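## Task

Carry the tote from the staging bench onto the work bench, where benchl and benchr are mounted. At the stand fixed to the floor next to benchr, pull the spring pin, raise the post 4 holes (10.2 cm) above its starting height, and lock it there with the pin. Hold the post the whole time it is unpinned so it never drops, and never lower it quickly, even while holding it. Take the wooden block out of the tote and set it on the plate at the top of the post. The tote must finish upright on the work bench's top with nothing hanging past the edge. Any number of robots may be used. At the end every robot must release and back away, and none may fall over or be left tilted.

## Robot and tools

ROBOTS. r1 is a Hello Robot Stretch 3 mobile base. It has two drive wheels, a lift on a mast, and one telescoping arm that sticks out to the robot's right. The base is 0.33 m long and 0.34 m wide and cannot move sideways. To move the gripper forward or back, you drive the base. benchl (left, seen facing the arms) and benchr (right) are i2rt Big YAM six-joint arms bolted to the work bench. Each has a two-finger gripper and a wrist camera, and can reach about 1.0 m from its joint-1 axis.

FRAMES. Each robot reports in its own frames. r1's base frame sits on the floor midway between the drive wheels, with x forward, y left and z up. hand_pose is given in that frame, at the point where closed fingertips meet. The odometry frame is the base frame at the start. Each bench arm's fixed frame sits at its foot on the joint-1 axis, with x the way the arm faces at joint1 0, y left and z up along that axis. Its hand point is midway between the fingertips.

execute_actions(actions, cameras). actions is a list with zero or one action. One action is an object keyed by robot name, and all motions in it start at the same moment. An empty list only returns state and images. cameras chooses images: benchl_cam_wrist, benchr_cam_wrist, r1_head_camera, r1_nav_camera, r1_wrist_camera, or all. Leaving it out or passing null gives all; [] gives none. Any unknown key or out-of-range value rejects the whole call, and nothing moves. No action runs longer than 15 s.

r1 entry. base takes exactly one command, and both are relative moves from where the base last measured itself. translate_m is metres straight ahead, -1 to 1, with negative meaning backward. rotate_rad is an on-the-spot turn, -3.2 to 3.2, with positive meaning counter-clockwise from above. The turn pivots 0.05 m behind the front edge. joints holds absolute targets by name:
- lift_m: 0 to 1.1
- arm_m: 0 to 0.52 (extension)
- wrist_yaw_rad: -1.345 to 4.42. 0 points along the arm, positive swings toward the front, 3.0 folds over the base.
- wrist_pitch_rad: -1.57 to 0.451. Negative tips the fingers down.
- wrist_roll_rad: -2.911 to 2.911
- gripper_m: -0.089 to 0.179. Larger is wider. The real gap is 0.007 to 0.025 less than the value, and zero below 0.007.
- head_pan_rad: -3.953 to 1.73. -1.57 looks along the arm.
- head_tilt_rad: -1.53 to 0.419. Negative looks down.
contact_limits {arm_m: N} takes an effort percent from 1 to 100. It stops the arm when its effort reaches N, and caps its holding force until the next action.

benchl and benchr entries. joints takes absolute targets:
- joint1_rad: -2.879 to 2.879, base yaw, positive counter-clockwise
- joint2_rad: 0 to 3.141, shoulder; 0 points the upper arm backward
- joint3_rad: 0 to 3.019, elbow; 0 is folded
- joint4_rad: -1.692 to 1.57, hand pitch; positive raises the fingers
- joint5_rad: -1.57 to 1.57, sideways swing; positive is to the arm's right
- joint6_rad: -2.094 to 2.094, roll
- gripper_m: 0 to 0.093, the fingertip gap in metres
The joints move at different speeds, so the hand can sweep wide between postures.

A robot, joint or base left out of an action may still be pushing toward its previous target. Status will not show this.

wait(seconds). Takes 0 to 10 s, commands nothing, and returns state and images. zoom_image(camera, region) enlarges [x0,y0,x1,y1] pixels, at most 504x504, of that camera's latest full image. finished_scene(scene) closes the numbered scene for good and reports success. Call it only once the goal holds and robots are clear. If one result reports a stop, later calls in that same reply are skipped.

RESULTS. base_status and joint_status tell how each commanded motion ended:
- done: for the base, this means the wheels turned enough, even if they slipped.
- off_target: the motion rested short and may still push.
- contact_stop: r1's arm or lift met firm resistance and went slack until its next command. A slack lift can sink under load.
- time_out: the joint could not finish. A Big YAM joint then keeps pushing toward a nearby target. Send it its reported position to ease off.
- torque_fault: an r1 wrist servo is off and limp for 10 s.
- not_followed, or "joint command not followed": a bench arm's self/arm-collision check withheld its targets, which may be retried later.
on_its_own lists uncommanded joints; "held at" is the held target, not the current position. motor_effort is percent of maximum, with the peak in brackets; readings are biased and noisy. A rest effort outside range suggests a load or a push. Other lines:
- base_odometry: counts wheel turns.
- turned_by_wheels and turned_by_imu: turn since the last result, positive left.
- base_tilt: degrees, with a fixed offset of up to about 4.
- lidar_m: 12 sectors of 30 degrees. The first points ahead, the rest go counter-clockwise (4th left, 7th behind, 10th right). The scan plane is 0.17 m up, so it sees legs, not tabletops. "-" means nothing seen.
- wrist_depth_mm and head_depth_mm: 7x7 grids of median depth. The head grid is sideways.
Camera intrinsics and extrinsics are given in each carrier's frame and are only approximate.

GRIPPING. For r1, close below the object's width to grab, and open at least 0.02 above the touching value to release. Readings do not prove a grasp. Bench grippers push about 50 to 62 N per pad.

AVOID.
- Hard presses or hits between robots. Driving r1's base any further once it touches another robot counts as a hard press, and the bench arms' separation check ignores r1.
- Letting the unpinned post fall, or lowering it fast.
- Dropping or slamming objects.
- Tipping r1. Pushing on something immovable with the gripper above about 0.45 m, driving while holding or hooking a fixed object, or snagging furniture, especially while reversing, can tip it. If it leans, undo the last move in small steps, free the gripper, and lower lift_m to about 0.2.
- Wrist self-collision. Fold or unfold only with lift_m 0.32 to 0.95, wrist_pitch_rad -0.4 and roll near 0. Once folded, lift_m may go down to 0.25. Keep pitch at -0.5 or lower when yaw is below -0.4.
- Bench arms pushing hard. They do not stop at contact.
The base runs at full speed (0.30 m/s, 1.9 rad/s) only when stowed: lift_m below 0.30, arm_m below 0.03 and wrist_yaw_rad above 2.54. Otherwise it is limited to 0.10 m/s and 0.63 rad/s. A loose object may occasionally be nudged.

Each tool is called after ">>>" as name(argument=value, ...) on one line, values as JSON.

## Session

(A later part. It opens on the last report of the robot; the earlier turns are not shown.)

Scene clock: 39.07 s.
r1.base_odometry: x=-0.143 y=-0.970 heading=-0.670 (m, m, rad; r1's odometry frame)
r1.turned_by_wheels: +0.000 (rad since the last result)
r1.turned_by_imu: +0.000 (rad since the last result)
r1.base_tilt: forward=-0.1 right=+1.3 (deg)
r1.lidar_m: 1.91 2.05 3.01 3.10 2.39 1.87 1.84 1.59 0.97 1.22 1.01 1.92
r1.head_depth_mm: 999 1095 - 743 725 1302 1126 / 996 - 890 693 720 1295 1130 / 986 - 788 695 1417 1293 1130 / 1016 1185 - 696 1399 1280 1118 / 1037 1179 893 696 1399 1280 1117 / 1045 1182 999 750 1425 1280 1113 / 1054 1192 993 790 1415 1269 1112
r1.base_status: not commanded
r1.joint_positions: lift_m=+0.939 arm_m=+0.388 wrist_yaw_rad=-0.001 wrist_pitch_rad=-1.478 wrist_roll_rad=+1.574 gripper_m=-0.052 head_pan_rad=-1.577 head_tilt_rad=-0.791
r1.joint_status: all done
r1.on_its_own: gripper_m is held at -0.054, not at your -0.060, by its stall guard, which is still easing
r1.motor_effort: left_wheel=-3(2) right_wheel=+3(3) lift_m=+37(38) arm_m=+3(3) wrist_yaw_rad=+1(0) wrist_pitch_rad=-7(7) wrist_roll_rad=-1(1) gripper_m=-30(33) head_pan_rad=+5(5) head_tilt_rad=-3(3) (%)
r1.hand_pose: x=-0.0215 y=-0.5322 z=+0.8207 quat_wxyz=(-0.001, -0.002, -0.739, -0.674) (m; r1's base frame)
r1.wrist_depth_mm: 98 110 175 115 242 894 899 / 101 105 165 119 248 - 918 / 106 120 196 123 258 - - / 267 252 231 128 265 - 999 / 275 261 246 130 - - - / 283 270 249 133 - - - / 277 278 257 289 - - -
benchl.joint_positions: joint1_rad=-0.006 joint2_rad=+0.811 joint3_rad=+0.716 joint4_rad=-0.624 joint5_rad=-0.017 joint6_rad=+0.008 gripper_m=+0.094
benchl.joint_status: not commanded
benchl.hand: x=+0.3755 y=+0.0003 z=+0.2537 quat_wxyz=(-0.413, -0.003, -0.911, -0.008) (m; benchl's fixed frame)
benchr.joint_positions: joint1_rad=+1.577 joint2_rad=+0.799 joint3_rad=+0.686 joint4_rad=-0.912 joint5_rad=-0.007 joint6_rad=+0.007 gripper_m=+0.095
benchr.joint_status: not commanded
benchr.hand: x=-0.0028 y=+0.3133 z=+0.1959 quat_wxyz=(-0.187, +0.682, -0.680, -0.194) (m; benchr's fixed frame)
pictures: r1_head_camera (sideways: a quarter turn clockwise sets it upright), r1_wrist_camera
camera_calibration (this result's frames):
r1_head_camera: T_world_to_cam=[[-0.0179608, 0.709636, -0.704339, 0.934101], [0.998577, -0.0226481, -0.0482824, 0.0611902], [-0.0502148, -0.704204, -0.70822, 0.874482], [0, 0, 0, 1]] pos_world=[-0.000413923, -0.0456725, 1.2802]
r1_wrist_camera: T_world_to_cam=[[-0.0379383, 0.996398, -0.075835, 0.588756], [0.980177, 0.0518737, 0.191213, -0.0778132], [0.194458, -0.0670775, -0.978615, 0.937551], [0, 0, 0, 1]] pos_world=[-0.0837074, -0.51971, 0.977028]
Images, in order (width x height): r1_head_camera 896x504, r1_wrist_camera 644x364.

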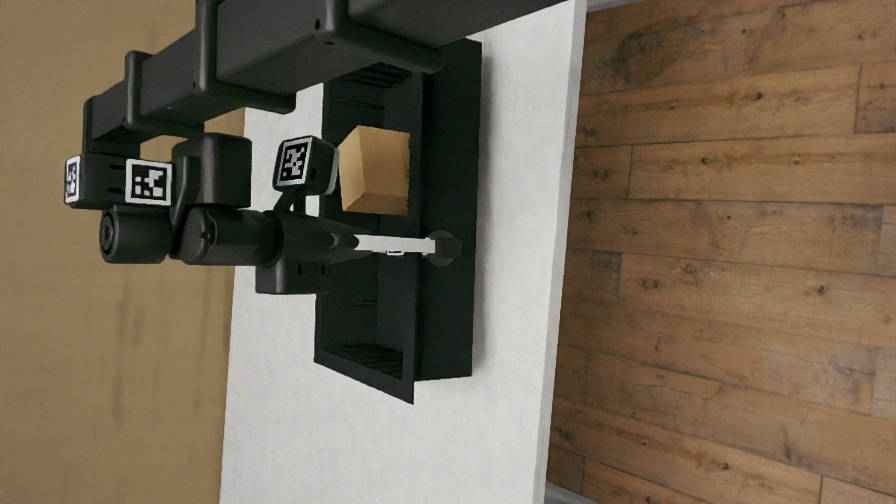

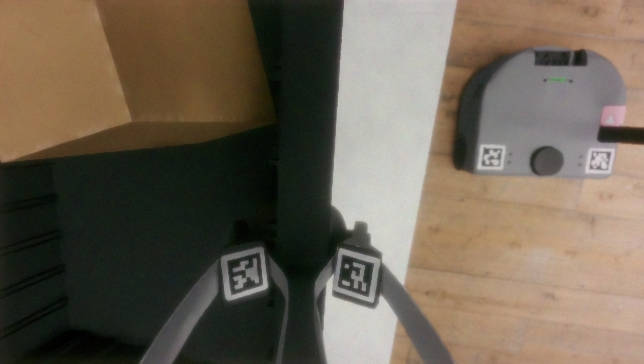

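It tilts; lift further to see whether it stabilises.

>>> execute_actions(actions=[{"r1":{"joints":{"lift_m":1.03,"gripper_m":-0.05}}}], cameras=["r1_head_camera","r1_wrist_camera"])

Scene clock: 41.27 s.
r1.base_odometry: x=-0.143 y=-0.970 heading=-0.670 (m, m, rad; r1's odometry frame)
r1.turned_by_wheels: +0.000 (rad since the last result)
r1.turned_by_imu: +0.000 (rad since the last result)
r1.base_tilt: forward=-0.1 right=+1.3 (deg)
r1.lidar_m: 1.91 2.05 3.00 3.12 2.39 1.87 1.84 1.59 0.97 1.22 1.01 1.91
r1.head_depth_mm: - 1149 1035 635 726 1304 1132 / 1011 1137 1026 623 723 1291 1123 / - 1147 763 619 1414 1292 1119 / 1028 - 1010 733 1404 1283 1121 / 1035 1186 810 732 1393 1283 1113 / 1048 1172 964 768 1430 1274 1110 / 1053 1189 992 789 1424 1272 1111
r1.base_status: not commanded
r1.joint_positions: lift_m=+1.029 arm_m=+0.388 wrist_yaw_rad=-0.001 wrist_pitch_rad=-1.517 wrist_roll_rad=+1.572 gripper_m=-0.043 head_pan_rad=-1.577 head_tilt_rad=-0.791
r1.joint_status: gripper_m off_target (ended at -0.043, target -0.050); the others done
r1.on_its_own: gripper_m is held at -0.044, not at your -0.050, by its stall guard, which is still easing
r1.motor_effort: left_wheel=-2(3) right_wheel=+2(3) lift_m=+39(42) arm_m=+2(2) wrist_yaw_rad=+0(1) wrist_pitch_rad=+5(7) wrist_roll_rad=+0(1) gripper_m=-21(29) head_pan_rad=+4(4) head_tilt_rad=-3(3) (%)
r1.hand_pose: x=-0.0215 y=-0.5221 z=+0.9108 quat_wxyz=(+0.000, -0.001, -0.725, -0.688) (m; r1's base frame)
r1.wrist_depth_mm: 203 293 263 134 - - - / 205 251 268 176 - - - / 220 274 269 139 - - - / 269 312 272 140 - - - / 268 315 282 137 - - - / 273 317 293 142 - - - / 277 311 273 190 - - -
benchl.joint_positions: joint1_rad=-0.006 joint2_rad=+0.811 joint3_rad=+0.716 joint4_rad=-0.624 joint5_rad=-0.017 joint6_rad=+0.008 gripper_m=+0.094
benchl.joint_status: not commanded
benchl.hand: x=+0.3755 y=+0.0003 z=+0.2537 quat_wxyz=(-0.413, -0.003, -0.911, -0.008) (m; benchl's fixed frame)
benchr.joint_positions: joint1_rad=+1.577 joint2_rad=+0.799 joint3_rad=+0.686 joint4_rad=-0.912 joint5_rad=-0.007 joint6_rad=+0.007 gripper_m=+0.095
benchr.joint_status: not commanded
benchr.hand: x=-0.0028 y=+0.3133 z=+0.1959 quat_wxyz=(-0.187, +0.682, -0.680, -0.194) (m; benchr's fixed frame)
pictures: r1_head_camera (sideways: a quarter turn clockwise sets it upright), r1_wrist_camera
camera_calibration (this result's frames):
r1_head_camera: T_world_to_cam=[[-0.0179606, 0.709705, -0.70427, 0.934011], [0.998577, -0.0226431, -0.048284, 0.0611923], [-0.0502143, -0.704135, -0.708288, 0.874571], [0, 0, 0, 1]] pos_world=[-0.000413899, -0.0456704, 1.2802]
r1_wrist_camera: T_world_to_cam=[[-0.0394685, 0.998562, -0.0362806, 0.550586], [0.980117, 0.0457544, 0.193074, -0.100462], [0.194456, -0.0279389, -0.980513, 1.04855], [0, 0, 0, 1]] pos_world=[-0.0837028, -0.515902, 1.06749]
Images, in order (width x height): r1_head_camera 896x504, r1_wrist_camera 644x364.

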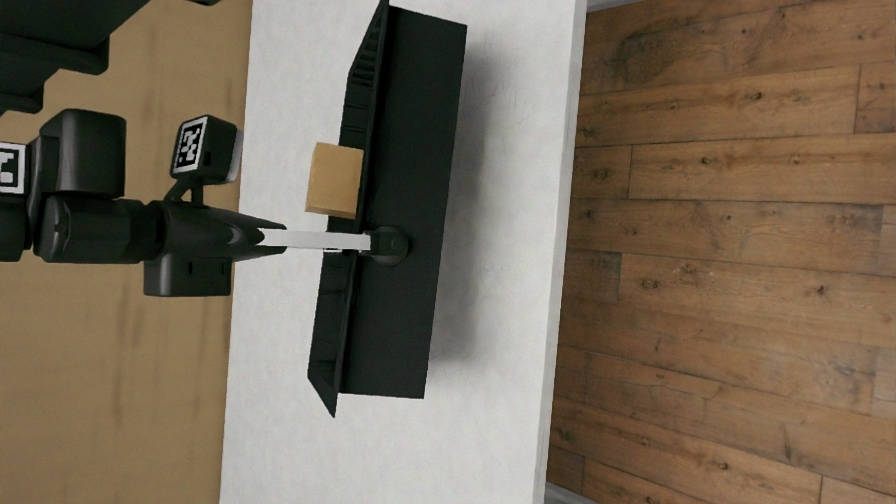

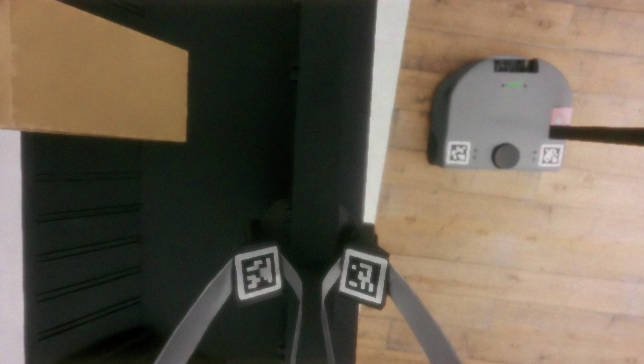

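>>> execute_actions(actions=[{"r1":{"joints":{"lift_m":1.06,"gripper_m":-0.038,"wrist_pitch_rad":-1.1,"arm_m":0.29,"head_tilt_rad":-0.6}}}], cameras=["r1_head_camera","r1_wrist_camera"])

Scene clock: 44.23 s.
r1.base_odometry: x=-0.143 y=-0.970 heading=-0.670 (m, m, rad; r1's odometry frame)
r1.turned_by_wheels: +0.000 (rad since the last result)
r1.turned_by_imu: +0.000 (rad since the last result)
r1.base_tilt: forward=-0.1 right=+1.3 (deg)
r1.lidar_m: 1.91 2.04 3.00 3.10 2.40 1.87 1.84 1.59 0.96 1.22 1.01 1.91
r1.head_depth_mm: 950 1125 1213 1041 740 696 1207 / 960 1079 1203 990 632 692 1207 / 964 - 1230 819 710 1326 1210 / 990 1117 - 578 733 1328 1198 / 1008 1120 1240 554 775 1317 1192 / 1016 1134 1236 546 775 1342 1192 / 1026 1140 1264 1005 768 1352 1192
r1.base_status: not commanded
r1.joint_positions: lift_m=+1.059 arm_m=+0.290 wrist_yaw_rad=+0.000 wrist_pitch_rad=-1.167 wrist_roll_rad=+1.583 gripper_m=-0.029 head_pan_rad=-1.577 head_tilt_rad=-0.606
r1.joint_status: wrist_pitch_rad off_target (ended at -1.167, target -1.100); gripper_m off_target (ended at -0.029, target -0.038); the others done
r1.on_its_own: gripper_m is held at -0.029, not at your -0.038, by its stall guard, which is still easing
r1.motor_effort: left_wheel=-2(7) right_wheel=+1(7) lift_m=+39(40) arm_m=-3(3) wrist_yaw_rad=-1(6) wrist_pitch_rad=+21(23) wrist_roll_rad=-4(9) gripper_m=-10(24) head_pan_rad=+4(5) head_tilt_rad=+2(13) (%)
r1.hand_pose: x=-0.0215 y=-0.5135 z=+0.9527 quat_wxyz=(-0.005, -0.003, -0.834, -0.551) (m; r1's base frame)
r1.wrist_depth_mm: 530 289 338 208 334 947 877 / 562 342 348 202 347 933 - / 576 339 367 188 361 982 - / 600 330 340 169 376 996 955 / 643 318 329 143 389 - 947 / 690 318 313 139 - - 976 / 690 305 270 160 435 - 979
benchl.joint_positions: joint1_rad=-0.006 joint2_rad=+0.811 joint3_rad=+0.716 joint4_rad=-0.624 joint5_rad=-0.017 joint6_rad=+0.008 gripper_m=+0.094
benchl.joint_status: not commanded
benchl.hand: x=+0.3755 y=+0.0003 z=+0.2537 quat_wxyz=(-0.413, -0.003, -0.911, -0.008) (m; benchl's fixed frame)
benchr.joint_positions: joint1_rad=+1.577 joint2_rad=+0.799 joint3_rad=+0.686 joint4_rad=-0.912 joint5_rad=-0.007 joint6_rad=+0.007 gripper_m=+0.095
benchr.joint_status: not commanded
benchr.hand: x=-0.0028 y=+0.3133 z=+0.1959 quat_wxyz=(-0.187, +0.682, -0.680, -0.194) (m; benchr's fixed frame)
pictures: r1_head_camera (sideways: a quarter turn clockwise sets it upright), r1_wrist_camera
camera_calibration (this result's frames):
r1_head_camera: T_world_to_cam=[[-0.018849, 0.568001, -0.822812, 1.08853], [0.998526, -0.0311987, -0.0444112, 0.0561619], [-0.0508963, -0.822437, -0.566575, 0.690235], [0, 0, 0, 1]] pos_world=[-0.000431052, -0.048859, 1.28922]
r1_wrist_camera: T_world_to_cam=[[-0.0300735, 0.925805, -0.376804, 0.830797], [0.980389, 0.100776, 0.169358, -0.0581049], [0.194765, -0.364321, -0.910679, 0.850673], [0, 0, 0, 1]] pos_world=[-0.0837313, -0.453383, 1.09758]
Images, in order (width x height): r1_head_camera 896x504, r1_wrist_camera 644x364.

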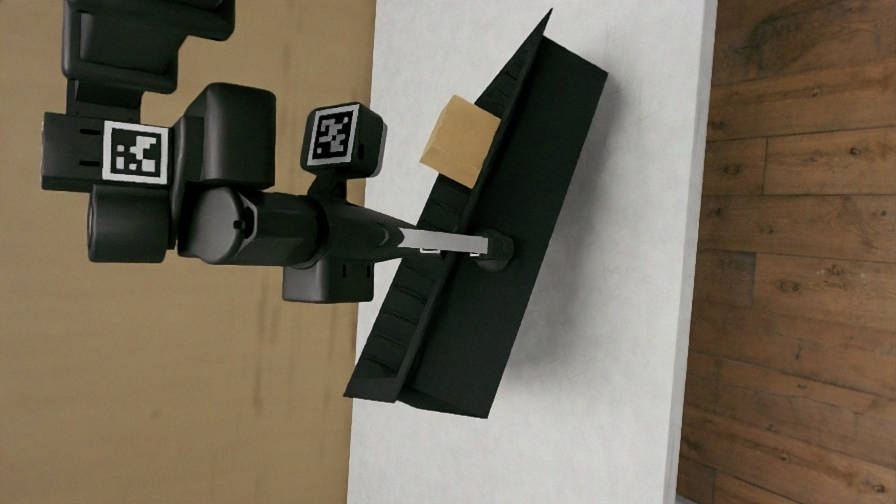

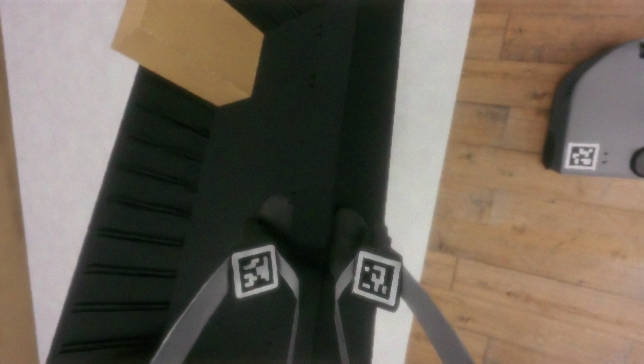

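>>> execute_actions(actions=[{"r1":{"joints":{"lift_m":0.96,"gripper_m":-0.025,"wrist_pitch_rad":-1.5,"arm_m":0.37}}}], cameras=[])

>>> execute_actions(actions=[{"r1":{"joints":{"lift_m":0.91,"arm_m":0.35,"head_tilt_rad":-0.8}}}], cameras=[])

>>> execute_actions(actions=[{"r1":{"joints":{"gripper_m":0.07,"lift_m":0.9}}}], cameras=["r1_head_camera","r1_wrist_camera"])

Scene clock: 47.17 s.
r1.base_odometry: x=-0.143 y=-0.970 heading=-0.670 (m, m, rad; r1's odometry frame)
r1.turned_by_wheels: +0.000 (rad since the last result)
r1.turned_by_imu: +0.000 (rad since the last result)
r1.base_tilt: forward=-0.1 right=+1.3 (deg)
r1.lidar_m: 1.91 2.04 3.01 3.12 2.40 1.87 1.84 1.59 0.97 1.22 1.01 1.91
r1.head_depth_mm: 976 1082 1172 - 649 696 1204 / 985 1080 - 798 640 693 1208 / 995 1081 - 862 642 1321 1203 / 1003 1097 1228 857 640 1327 1201 / 1010 1120 1240 1011 641 1320 1201 / 1019 1127 1245 1007 706 1346 1190 / 1025 1143 1259 1006 770 1342 1187
r1.base_status: not commanded
r1.joint_positions: lift_m=+0.960 arm_m=+0.370 wrist_yaw_rad=+0.001 wrist_pitch_rad=-1.500 wrist_roll_rad=+1.571 gripper_m=-0.024 head_pan_rad=-1.577 head_tilt_rad=-0.606
r1.joint_status: all done
r1.motor_effort: left_wheel=-2(2) right_wheel=+2(2) lift_m=+15(33) arm_m=+3(3) wrist_yaw_rad=+0(3) wrist_pitch_rad=+0(22) wrist_roll_rad=+0(5) gripper_m=-16(21) head_pan_rad=+4(4) head_tilt_rad=+2(2) (%)
r1.hand_pose: x=-0.0215 y=-0.5083 z=+0.8419 quat_wxyz=(+0.001, +0.000, -0.731, -0.682) (m; r1's base frame)
r1.wrist_depth_mm: 254 244 220 116 951 913 975 / 261 251 227 121 972 - 988 / 265 262 233 124 - - 998 / 269 268 242 128 - - - / 273 280 253 130 - - - / 276 291 263 135 - - - / 273 286 266 144 - - -
benchl.joint_positions: joint1_rad=-0.006 joint2_rad=+0.811 joint3_rad=+0.716 joint4_rad=-0.624 joint5_rad=-0.017 joint6_rad=+0.008 gripper_m=+0.094
benchl.joint_status: not commanded
benchl.hand: x=+0.3755 y=+0.0003 z=+0.2537 quat_wxyz=(-0.413, -0.003, -0.911, -0.008) (m; benchl's fixed frame)
benchr.joint_positions: joint1_rad=+1.577 joint2_rad=+0.799 joint3_rad=+0.686 joint4_rad=-0.912 joint5_rad=-0.007 joint6_rad=+0.007 gripper_m=+0.095
benchr.joint_status: not commanded
benchr.hand: x=-0.0028 y=+0.3133 z=+0.1959 quat_wxyz=(-0.187, +0.682, -0.680, -0.194) (m; benchr's fixed frame)
pictures: none
No camera images: the call's "cameras" was empty. Leave "cameras" out to get every camera's image.

Scene clock: 48.47 s.
r1.base_odometry: x=-0.143 y=-0.970 heading=-0.670 (m, m, rad; r1's odometry frame)
r1.turned_by_wheels: +0.000 (rad since the last result)
r1.turned_by_imu: +0.000 (rad since the last result)
r1.base_tilt: forward=-0.1 right=+1.3 (deg)
r1.lidar_m: 1.91 2.04 3.01 3.09 2.39 1.86 1.84 1.59 0.97 1.22 1.01 1.92
r1.head_depth_mm: 1001 1130 - - 1459 1300 1127 / 1009 1089 847 795 705 1296 1127 / 1020 - - 790 1415 1297 1126 / 1027 1145 - 784 1405 1290 1119 / 1039 1190 1009 781 1410 1277 1121 / 1042 1181 1007 730 1427 1277 1113 / 1060 1187 996 790 1431 1271 1110
r1.base_status: not commanded
r1.joint_positions: lift_m=+0.910 arm_m=+0.350 wrist_yaw_rad=+0.001 wrist_pitch_rad=-1.498 wrist_roll_rad=+1.571 gripper_m=-0.024 head_pan_rad=-1.577 head_tilt_rad=-0.790
r1.joint_status: all done
r1.motor_effort: left_wheel=-2(2) right_wheel=+2(2) lift_m=+16(12) arm_m=-3(3) wrist_yaw_rad=-1(1) wrist_pitch_rad=+0(1) wrist_roll_rad=+0(0) gripper_m=-17(17) head_pan_rad=+4(5) head_tilt_rad=-3(14) (%)
r1.hand_pose: x=-0.0215 y=-0.4895 z=+0.7918 quat_wxyz=(+0.001, +0.000, -0.732, -0.681) (m; r1's base frame)
r1.wrist_depth_mm: 213 208 203 118 907 895 889 / 220 215 210 121 894 - 902 / 228 221 216 125 981 - 933 / 235 231 221 129 - 963 985 / 243 238 231 132 - - 999 / 252 245 237 137 - - - / 261 254 246 144 - - -
benchl.joint_positions: joint1_rad=-0.006 joint2_rad=+0.811 joint3_rad=+0.716 joint4_rad=-0.624 joint5_rad=-0.017 joint6_rad=+0.008 gripper_m=+0.094
benchl.joint_status: not commanded
benchl.hand: x=+0.3755 y=+0.0003 z=+0.2537 quat_wxyz=(-0.413, -0.003, -0.911, -0.008) (m; benchl's fixed frame)
benchr.joint_positions: joint1_rad=+1.577 joint2_rad=+0.799 joint3_rad=+0.686 joint4_rad=-0.912 joint5_rad=-0.007 joint6_rad=+0.007 gripper_m=+0.095
benchr.joint_status: not commanded
benchr.hand: x=-0.0028 y=+0.3133 z=+0.1959 quat_wxyz=(-0.187, +0.682, -0.680, -0.194) (m; benchr's fixed frame)
pictures: none
No camera images: the call's "cameras" was empty. Leave "cameras" out to get every camera's image.

Scene clock: 49.90 s.
r1.base_odometry: x=-0.143 y=-0.970 heading=-0.670 (m, m, rad; r1's odometry frame)
r1.turned_by_wheels: +0.000 (rad since the last result)
r1.turned_by_imu: +0.000 (rad since the last result)
r1.base_tilt: forward=+0.0 right=+1.3 (deg)
r1.lidar_m: 1.91 2.04 3.01 3.11 2.39 1.87 1.84 1.58 0.97 1.22 1.01 1.92
r1.head_depth_mm: 1005 1143 - - - 1304 1136 / 1014 1111 - 786 702 1296 1127 / 1025 - - 799 1407 1296 1122 / 1028 1153 - 786 1409 1292 1118 / 1035 1186 1011 794 1401 1283 1115 / 1049 1178 1001 737 1435 1273 1117 / 1059 1182 995 791 1424 1264 1111
r1.base_status: not commanded
r1.joint_positions: lift_m=+0.900 arm_m=+0.350 wrist_yaw_rad=+0.001 wrist_pitch_rad=-1.498 wrist_roll_rad=+1.571 gripper_m=+0.070 head_pan_rad=-1.577 head_tilt_rad=-0.790
r1.joint_status: all done
r1.motor_effort: left_wheel=-2(2) right_wheel=+2(2) lift_m=+16(14) arm_m=-2(3) wrist_yaw_rad=-1(0) wrist_pitch_rad=-1(1) wrist_roll_rad=+0(0) gripper_m=+0(80) head_pan_rad=+4(5) head_tilt_rad=-3(3) (%)
r1.hand_pose: x=-0.0215 y=-0.4895 z=+0.7818 quat_wxyz=(+0.001, +0.000, -0.732, -0.681) (m; r1's base frame)
r1.wrist_depth_mm: 207 207 204 124 902 888 909 / 214 213 211 127 901 - 915 / 222 220 217 131 960 - 935 / 227 227 224 136 967 957 951 / 235 233 231 140 - 993 994 / 242 242 241 151 - - - / 252 251 247 151 - - -
benchl.joint_positions: joint1_rad=-0.006 joint2_rad=+0.811 joint3_rad=+0.716 joint4_rad=-0.624 joint5_rad=-0.017 joint6_rad=+0.008 gripper_m=+0.094
benchl.joint_status: not commanded
benchl.hand: x=+0.3755 y=+0.0003 z=+0.2537 quat_wxyz=(-0.413, -0.003, -0.911, -0.008) (m; benchl's fixed frame)
benchr.joint_positions: joint1_rad=+1.577 joint2_rad=+0.799 joint3_rad=+0.686 joint4_rad=-0.912 joint5_rad=-0.007 joint6_rad=+0.007 gripper_m=+0.095
benchr.joint_status: not commanded
benchr.hand: x=-0.0028 y=+0.3133 z=+0.1959 quat_wxyz=(-0.187, +0.682, -0.680, -0.194) (m; benchr's fixed frame)
pictures: r1_head_camera (sideways: a quarter turn clockwise sets it upright), r1_wrist_camera
camera_calibration (this result's frames):
r1_head_camera: T_world_to_cam=[[-0.0179981, 0.708968, -0.705011, 0.934977], [0.998578, -0.022647, -0.0482667, 0.0611698], [-0.0501859, -0.704877, -0.707552, 0.873613], [0, 0, 0, 1]] pos_world=[-0.000411907, -0.0456933, 1.28025]
r1_wrist_camera: T_world_to_cam=[[-0.0423287, 0.99757, -0.055336, 0.527681], [0.979996, 0.0522356, 0.19204, -0.0730686], [0.194464, -0.0461003, -0.979826, 0.913604], [0, 0, 0, 1]] pos_world=[-0.0837198, -0.480464, 0.938404]
Images, in order (width x height): r1_head_camera 896x504, r1_wrist_camera 644x364.

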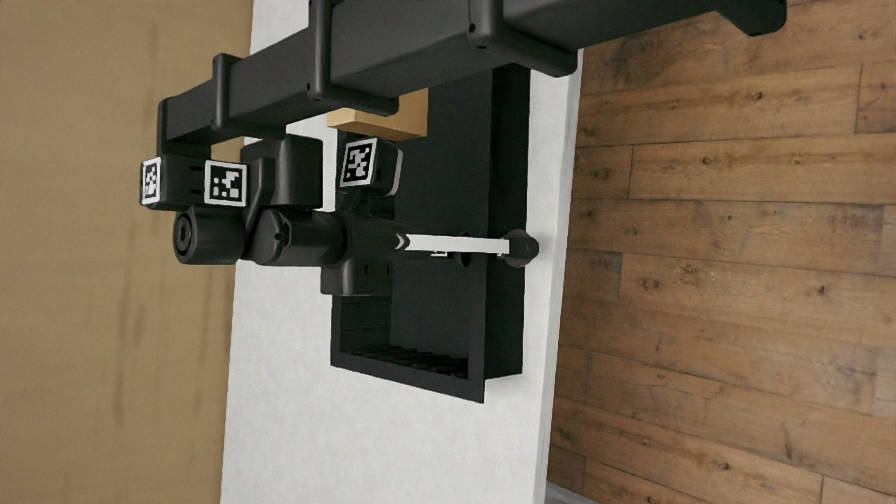

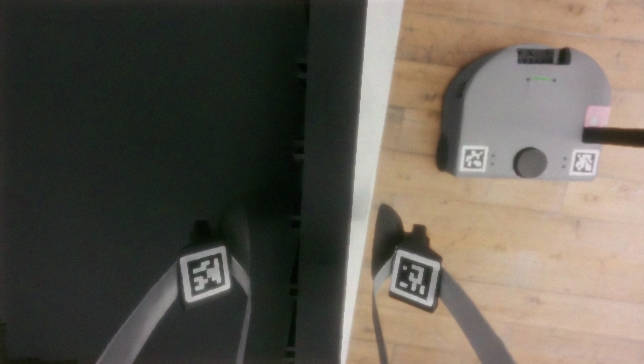

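>>> execute_actions(actions=[{"r1":{"base":{"translate_m":-0.09},"joints":{"lift_m":0.865,"arm_m":0.345}}}], cameras=[])

>>> execute_actions(actions=[{"r1":{"joints":{"gripper_m":-0.03}}}], cameras=[])

>>> execute_actions(actions=[{"r1":{"joints":{"lift_m":1.03}}}], cameras=["r1_head_camera","r1_wrist_camera"])

Scene clock: 53.07 s.
r1.base_odometry: x=-0.213 y=-0.914 heading=-0.670 (m, m, rad; r1's odometry frame)
r1.turned_by_wheels: +0.000 (rad since the last result)
r1.turned_by_imu: +0.000 (rad since the last result)
r1.base_tilt: forward=-0.1 right=+1.3 (deg)
r1.lidar_m: 2.00 2.14 3.16 3.18 2.27 1.77 1.75 1.57 0.91 1.21 1.06 1.91
r1.head_depth_mm: 993 1140 1076 - - 1275 1110 / 1003 1126 - 725 714 1295 1127 / 1011 1116 - 780 702 1299 1122 / 1019 1152 1054 772 1425 1293 1111 / 1033 1184 1008 795 1407 1280 1118 / 1039 1183 1002 792 1403 1277 1111 / 1050 1180 997 733 1426 1278 1111
r1.base_status: done
r1.joint_positions: lift_m=+0.866 arm_m=+0.345 wrist_yaw_rad=+0.001 wrist_pitch_rad=-1.498 wrist_roll_rad=+1.571 gripper_m=+0.070 head_pan_rad=-1.577 head_tilt_rad=-0.790
r1.joint_status: all done
r1.motor_effort: left_wheel=-1(6) right_wheel=+2(4) lift_m=+15(15) arm_m=-3(4) wrist_yaw_rad=-1(1) wrist_pitch_rad=+0(0) wrist_roll_rad=+0(0) gripper_m=+1(1) head_pan_rad=+4(4) head_tilt_rad=-4(3) (%)
r1.hand_pose: x=-0.0215 y=-0.4845 z=+0.7469 quat_wxyz=(+0.001, +0.000, -0.732, -0.681) (m; r1's base frame)
r1.wrist_depth_mm: 173 173 172 90 174 835 843 / 179 179 177 93 865 - 883 / 185 184 182 96 891 - - / 192 189 187 99 959 931 922 / 199 196 193 102 927 983 956 / 205 203 202 106 - 986 990 / 212 208 208 110 - - -
benchl.joint_positions: joint1_rad=-0.006 joint2_rad=+0.811 joint3_rad=+0.716 joint4_rad=-0.624 joint5_rad=-0.017 joint6_rad=+0.008 gripper_m=+0.094
benchl.joint_status: not commanded
benchl.hand: x=+0.3755 y=+0.0003 z=+0.2537 quat_wxyz=(-0.413, -0.003, -0.911, -0.008) (m; benchl's fixed frame)
benchr.joint_positions: joint1_rad=+1.577 joint2_rad=+0.799 joint3_rad=+0.686 joint4_rad=-0.912 joint5_rad=-0.007 joint6_rad=+0.007 gripper_m=+0.095
benchr.joint_status: not commanded
benchr.hand: x=-0.0028 y=+0.3133 z=+0.1959 quat_wxyz=(-0.187, +0.682, -0.680, -0.194) (m; benchr's fixed frame)
pictures: none
No camera images: the call's "cameras" was empty. Leave "cameras" out to get every camera's image.

Scene clock: 54.57 s.
r1.base_odometry: x=-0.213 y=-0.914 heading=-0.670 (m, m, rad; r1's odometry frame)
r1.turned_by_wheels: +0.000 (rad since the last result)
r1.turned_by_imu: +0.000 (rad since the last result)
r1.base_tilt: forward=-0.1 right=+1.3 (deg)
r1.lidar_m: 2.00 2.14 3.17 3.20 2.28 1.78 1.75 1.58 0.91 1.21 1.06 1.91
r1.head_depth_mm: 995 1134 1075 - - 1270 1110 / 1004 1125 - 727 715 1291 1126 / 1012 1114 - 778 702 1291 1125 / 1021 1149 1054 774 1410 1289 1122 / 1030 1183 1010 794 1399 1286 1113 / 1039 1180 1004 790 1400 1279 1118 / 1050 1183 1001 729 1425 1265 1112
r1.base_status: not commanded
r1.joint_positions: lift_m=+0.866 arm_m=+0.345 wrist_yaw_rad=+0.001 wrist_pitch_rad=-1.498 wrist_roll_rad=+1.571 gripper_m=-0.029 head_pan_rad=-1.577 head_tilt_rad=-0.790
r1.joint_status: all done
r1.motor_effort: left_wheel=-1(1) right_wheel=+2(2) lift_m=+15(15) arm_m=-3(3) wrist_yaw_rad=-1(1) wrist_pitch_rad=+0(1) wrist_roll_rad=+0(0) gripper_m=-25(98) head_pan_rad=+4(4) head_tilt_rad=-3(4) (%)
r1.hand_pose: x=-0.0215 y=-0.4845 z=+0.7469 quat_wxyz=(+0.001, +0.000, -0.732, -0.681) (m; r1's base frame)
r1.wrist_depth_mm: 175 173 172 90 175 853 843 / 179 179 177 93 876 - 875 / 185 184 182 96 898 - - / 191 190 188 99 910 937 964 / 198 196 195 102 975 991 958 / 203 202 203 106 997 972 983 / 211 210 209 110 - - -
benchl.joint_positions: joint1_rad=-0.006 joint2_rad=+0.811 joint3_rad=+0.716 joint4_rad=-0.624 joint5_rad=-0.017 joint6_rad=+0.008 gripper_m=+0.094
benchl.joint_status: not commanded
benchl.hand: x=+0.3755 y=+0.0003 z=+0.2537 quat_wxyz=(-0.413, -0.003, -0.911, -0.008) (m; benchl's fixed frame)
benchr.joint_positions: joint1_rad=+1.577 joint2_rad=+0.799 joint3_rad=+0.686 joint4_rad=-0.912 joint5_rad=-0.007 joint6_rad=+0.007 gripper_m=+0.095
benchr.joint_status: not commanded
benchr.hand: x=-0.0028 y=+0.3133 z=+0.1959 quat_wxyz=(-0.187, +0.682, -0.680, -0.194) (m; benchr's fixed frame)
pictures: none
No camera images: the call's "cameras" was empty. Leave "cameras" out to get every camera's image.

Scene clock: 57.13 s.
r1.base_odometry: x=-0.213 y=-0.914 heading=-0.670 (m, m, rad; r1's odometry frame)
r1.turned_by_wheels: +0.000 (rad since the last result)
r1.turned_by_imu: +0.000 (rad since the last result)
r1.base_tilt: forward=-0.1 right=+1.4 (deg)
r1.lidar_m: 1.99 2.14 3.15 3.13 2.28 1.78 1.75 1.58 0.91 1.21 1.06 1.90
r1.head_depth_mm: - 1143 1027 810 725 1292 1128 / 1001 1146 1025 580 719 1299 1126 / - 1138 1019 573 719 1287 1125 / 1024 - 992 567 1405 1290 1119 / 1028 1176 1008 560 1399 1284 1115 / 1036 1181 999 553 1395 1276 1109 / 1049 1179 994 547 1418 1269 1105
r1.base_status: not commanded
r1.joint_positions: lift_m=+1.029 arm_m=+0.345 wrist_yaw_rad=+0.000 wrist_pitch_rad=-1.519 wrist_roll_rad=+1.570 gripper_m=-0.023 head_pan_rad=-1.577 head_tilt_rad=-0.791
r1.joint_status: all done
r1.on_its_own: gripper_m is held at -0.024, not at your -0.030, by its stall guard, which is not easing now
r1.motor_effort: left_wheel=-1(11) right_wheel=+1(10) lift_m=+40(36) arm_m=-2(3) wrist_yaw_rad=+0(1) wrist_pitch_rad=+6(11) wrist_roll_rad=+1(0) gripper_m=-18(24) head_pan_rad=+5(5) head_tilt_rad=-3(3) (%)
r1.hand_pose: x=-0.0215 y=-0.4789 z=+0.9108 quat_wxyz=(+0.001, +0.000, -0.725, -0.689) (m; r1's base frame)
r1.wrist_depth_mm: 209 239 248 151 - - - / 210 251 275 154 - - - / 224 269 286 156 - - - / 359 321 295 160 - - - / 371 324 321 137 - - - / 385 322 339 136 - - - / 400 320 326 148 - - -
benchl.joint_positions: joint1_rad=-0.006 joint2_rad=+0.811 joint3_rad=+0.716 joint4_rad=-0.624 joint5_rad=-0.017 joint6_rad=+0.008 gripper_m=+0.094
benchl.joint_status: not commanded
benchl.hand: x=+0.3755 y=+0.0003 z=+0.2537 quat_wxyz=(-0.413, -0.003, -0.911, -0.008) (m; benchl's fixed frame)
benchr.joint_positions: joint1_rad=+1.577 joint2_rad=+0.799 joint3_rad=+0.686 joint4_rad=-0.912 joint5_rad=-0.007 joint6_rad=+0.007 gripper_m=+0.095
benchr.joint_status: not commanded
benchr.hand: x=-0.0028 y=+0.3133 z=+0.1959 quat_wxyz=(-0.187, +0.682, -0.680, -0.194) (m; benchr's fixed frame)
pictures: r1_head_camera (sideways: a quarter turn clockwise sets it upright), r1_wrist_camera
camera_calibration (this result's frames):
r1_head_camera: T_world_to_cam=[[-0.0180268, 0.70993, -0.704042, 0.933714], [0.998579, -0.0225325, -0.0482893, 0.0611992], [-0.0501458, -0.703912, -0.708515, 0.874866], [0, 0, 0, 1]] pos_world=[-0.000409507, -0.045664, 1.28018]
r1_wrist_camera: T_world_to_cam=[[-0.0424874, 0.99851, -0.0342494, 0.505543], [0.979996, 0.0483217, 0.193063, -0.101191], [0.194431, -0.0253615, -0.980588, 1.05107], [0, 0, 0, 1]] pos_world=[-0.0837139, -0.473243, 1.06752]
Images, in order (width x height): r1_head_camera 896x504, r1_wrist_camera 644x364.

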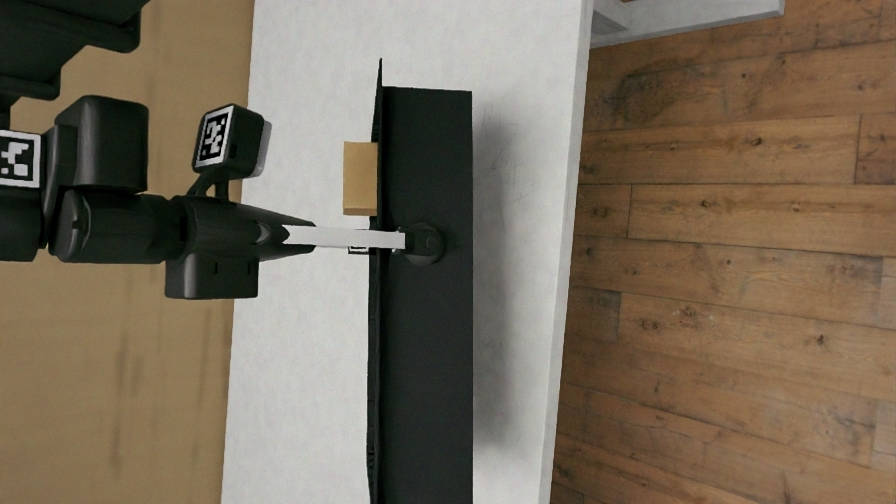

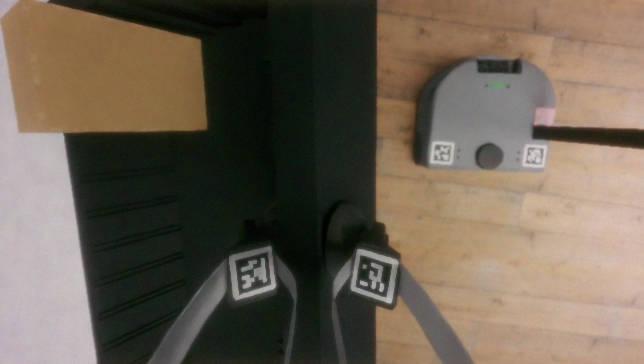

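>>> execute_actions(actions=[{"r1":{"joints":{"lift_m":1.095}}}], cameras=[])

>>> execute_actions(actions=[{"r1":{"base":{"rotate_rad":1.57},"joints":{"arm_m":0.2}}}], cameras=["r1_head_camera","r1_wrist_camera"])

Scene clock: 59.17 s.
r1.base_odometry: x=-0.213 y=-0.914 heading=-0.670 (m, m, rad; r1's odometry frame)
r1.turned_by_wheels: +0.000 (rad since the last result)
r1.turned_by_imu: +0.000 (rad since the last result)
r1.base_tilt: forward=-0.1 right=+1.3 (deg)
r1.lidar_m: 2.00 2.14 3.15 3.20 2.28 1.78 1.75 1.57 0.91 1.21 1.06 1.90
r1.head_depth_mm: 996 1136 1034 814 723 1286 1124 / 1002 1176 1027 762 721 1299 1130 / 996 1182 525 758 719 1283 1120 / - 1194 1047 755 1407 1290 1119 / 1027 1181 511 751 1403 1286 1117 / 1037 1177 504 749 1401 1279 1112 / 1049 1180 497 742 1422 1275 1109
r1.base_status: not commanded
r1.joint_positions: lift_m=+1.094 arm_m=+0.345 wrist_yaw_rad=+0.000 wrist_pitch_rad=-1.521 wrist_roll_rad=+1.570 gripper_m=-0.023 head_pan_rad=-1.577 head_tilt_rad=-0.791
r1.joint_status: all done
r1.on_its_own: gripper_m is held at -0.024, not at your -0.030, by its stall guard, which is not easing now
r1.motor_effort: left_wheel=-1(1) right_wheel=+1(1) lift_m=+40(40) arm_m=-1(2) wrist_yaw_rad=-1(1) wrist_pitch_rad=+7(7) wrist_roll_rad=+1(1) gripper_m=-18(19) head_pan_rad=+4(4) head_tilt_rad=-2(2) (%)
r1.hand_pose: x=-0.0215 y=-0.4784 z=+0.9758 quat_wxyz=(+0.001, +0.000, -0.724, -0.690) (m; r1's base frame)
r1.wrist_depth_mm: 226 239 246 156 - - - / 225 253 286 158 - - - / 407 273 290 160 - - - / 427 319 308 161 - - - / 438 318 336 137 - - - / 452 321 348 144 - - - / 476 328 331 168 - - -
benchl.joint_positions: joint1_rad=-0.006 joint2_rad=+0.811 joint3_rad=+0.716 joint4_rad=-0.624 joint5_rad=-0.017 joint6_rad=+0.008 gripper_m=+0.094
benchl.joint_status: not commanded
benchl.hand: x=+0.3755 y=+0.0003 z=+0.2537 quat_wxyz=(-0.413, -0.003, -0.911, -0.008) (m; benchl's fixed frame)
benchr.joint_positions: joint1_rad=+1.577 joint2_rad=+0.799 joint3_rad=+0.686 joint4_rad=-0.912 joint5_rad=-0.007 joint6_rad=+0.007 gripper_m=+0.095
benchr.joint_status: not commanded
benchr.hand: x=-0.0028 y=+0.3133 z=+0.1959 quat_wxyz=(-0.187, +0.682, -0.680, -0.194) (m; benchr's fixed frame)
pictures: none
No camera images: the call's "cameras" was empty. Leave "cameras" out to get every camera's image.

Scene clock: 62.60 s.
r1.base_odometry: x=-0.213 y=-0.914 heading=+0.900 (m, m, rad; r1's odometry frame)
r1.turned_by_wheels: +1.570 (rad since the last result)
r1.turned_by_imu: +1.573 (rad since the last result)
r1.base_tilt: forward=-0.1 right=+1.3 (deg)
r1.lidar_m: 3.12 2.26 1.77 1.75 1.56 0.91 1.21 1.06 1.93 2.00 2.14 3.17
r1.head_depth_mm: - 1862 2182 1802 1456 1287 1129 / - 1859 2161 425 1410 1296 1129 / - - 2169 420 1412 1291 1117 / 1716 - 2203 412 1411 1287 1123 / 1741 2000 2207 409 1395 1278 1120 / 1764 2017 2200 404 1387 1271 1115 / 1774 2039 2222 398 1391 1276 1107
r1.base_status: done
r1.joint_positions: lift_m=+1.094 arm_m=+0.200 wrist_yaw_rad=+0.000 wrist_pitch_rad=-1.521 wrist_roll_rad=+1.571 gripper_m=-0.023 head_pan_rad=-1.577 head_tilt_rad=-0.791
r1.joint_status: all done
r1.on_its_own: gripper_m is held at -0.024, not at your -0.030, by its stall guard, which is not easing now
r1.motor_effort: left_wheel=-3(8) right_wheel=+4(11) lift_m=+40(40) arm_m=-3(4) wrist_yaw_rad=-1(1) wrist_pitch_rad=+7(7) wrist_roll_rad=+0(0) gripper_m=-18(19) head_pan_rad=+4(5) head_tilt_rad=-3(3) (%)
r1.hand_pose: x=-0.0215 y=-0.3336 z=+0.9758 quat_wxyz=(+0.000, +0.000, -0.724, -0.690) (m; r1's base frame)
r1.wrist_depth_mm: 224 234 250 155 - - - / 226 253 286 156 - - - / - 271 287 159 - - - / - 320 302 161 - - - / - 321 334 138 - - - / - 328 343 145 - - - / - 333 329 168 - - -
benchl.joint_positions: joint1_rad=-0.006 joint2_rad=+0.811 joint3_rad=+0.716 joint4_rad=-0.624 joint5_rad=-0.017 joint6_rad=+0.008 gripper_m=+0.094
benchl.joint_status: not commanded
benchl.hand: x=+0.3755 y=+0.0003 z=+0.2537 quat_wxyz=(-0.413, -0.003, -0.911, -0.008) (m; benchl's fixed frame)
benchr.joint_positions: joint1_rad=+1.577 joint2_rad=+0.799 joint3_rad=+0.686 joint4_rad=-0.912 joint5_rad=-0.007 joint6_rad=+0.007 gripper_m=+0.095
benchr.joint_status: not commanded
benchr.hand: x=-0.0028 y=+0.3133 z=+0.1959 quat_wxyz=(-0.187, +0.682, -0.680, -0.194) (m; benchr's fixed frame)
pictures: r1_head_camera (sideways: a quarter turn clockwise sets it upright), r1_wrist_camera
camera_calibration (this result's frames):
r1_head_camera: T_world_to_cam=[[-0.0180268, 0.70993, -0.704042, 0.933714], [0.998579, -0.0225326, -0.0482893, 0.0611992], [-0.0501459, -0.703912, -0.708515, 0.874866], [0, 0, 0, 1]] pos_world=[-0.000409513, -0.045664, 1.28018]
r1_wrist_camera: T_world_to_cam=[[-0.041958, 0.998595, -0.0323551, 0.360869], [0.980016, 0.0474365, 0.19318, -0.121171], [0.194443, -0.0236031, -0.98063, 1.11913], [0, 0, 0, 1]] pos_world=[-0.083715, -0.3282, 1.13253]
Images, in order (width x height): r1_head_camera 896x504, r1_wrist_camera 644x364.

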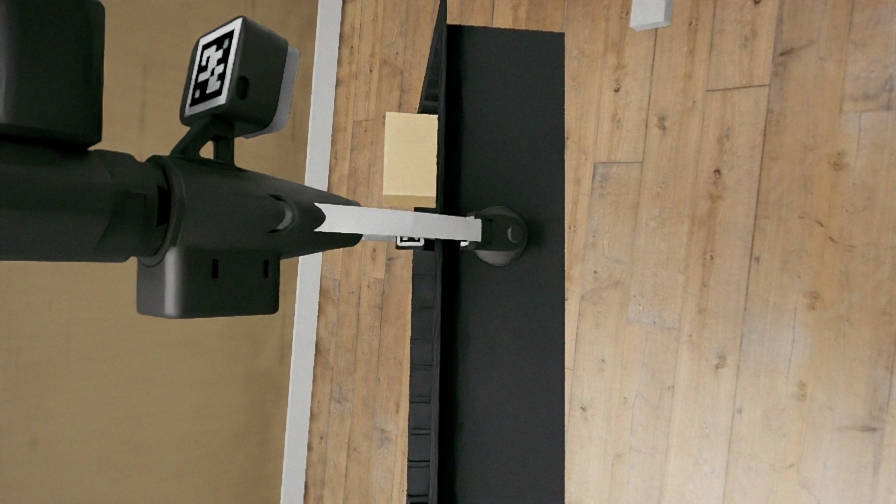

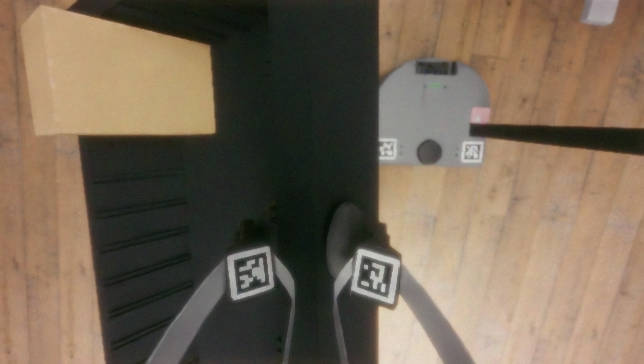

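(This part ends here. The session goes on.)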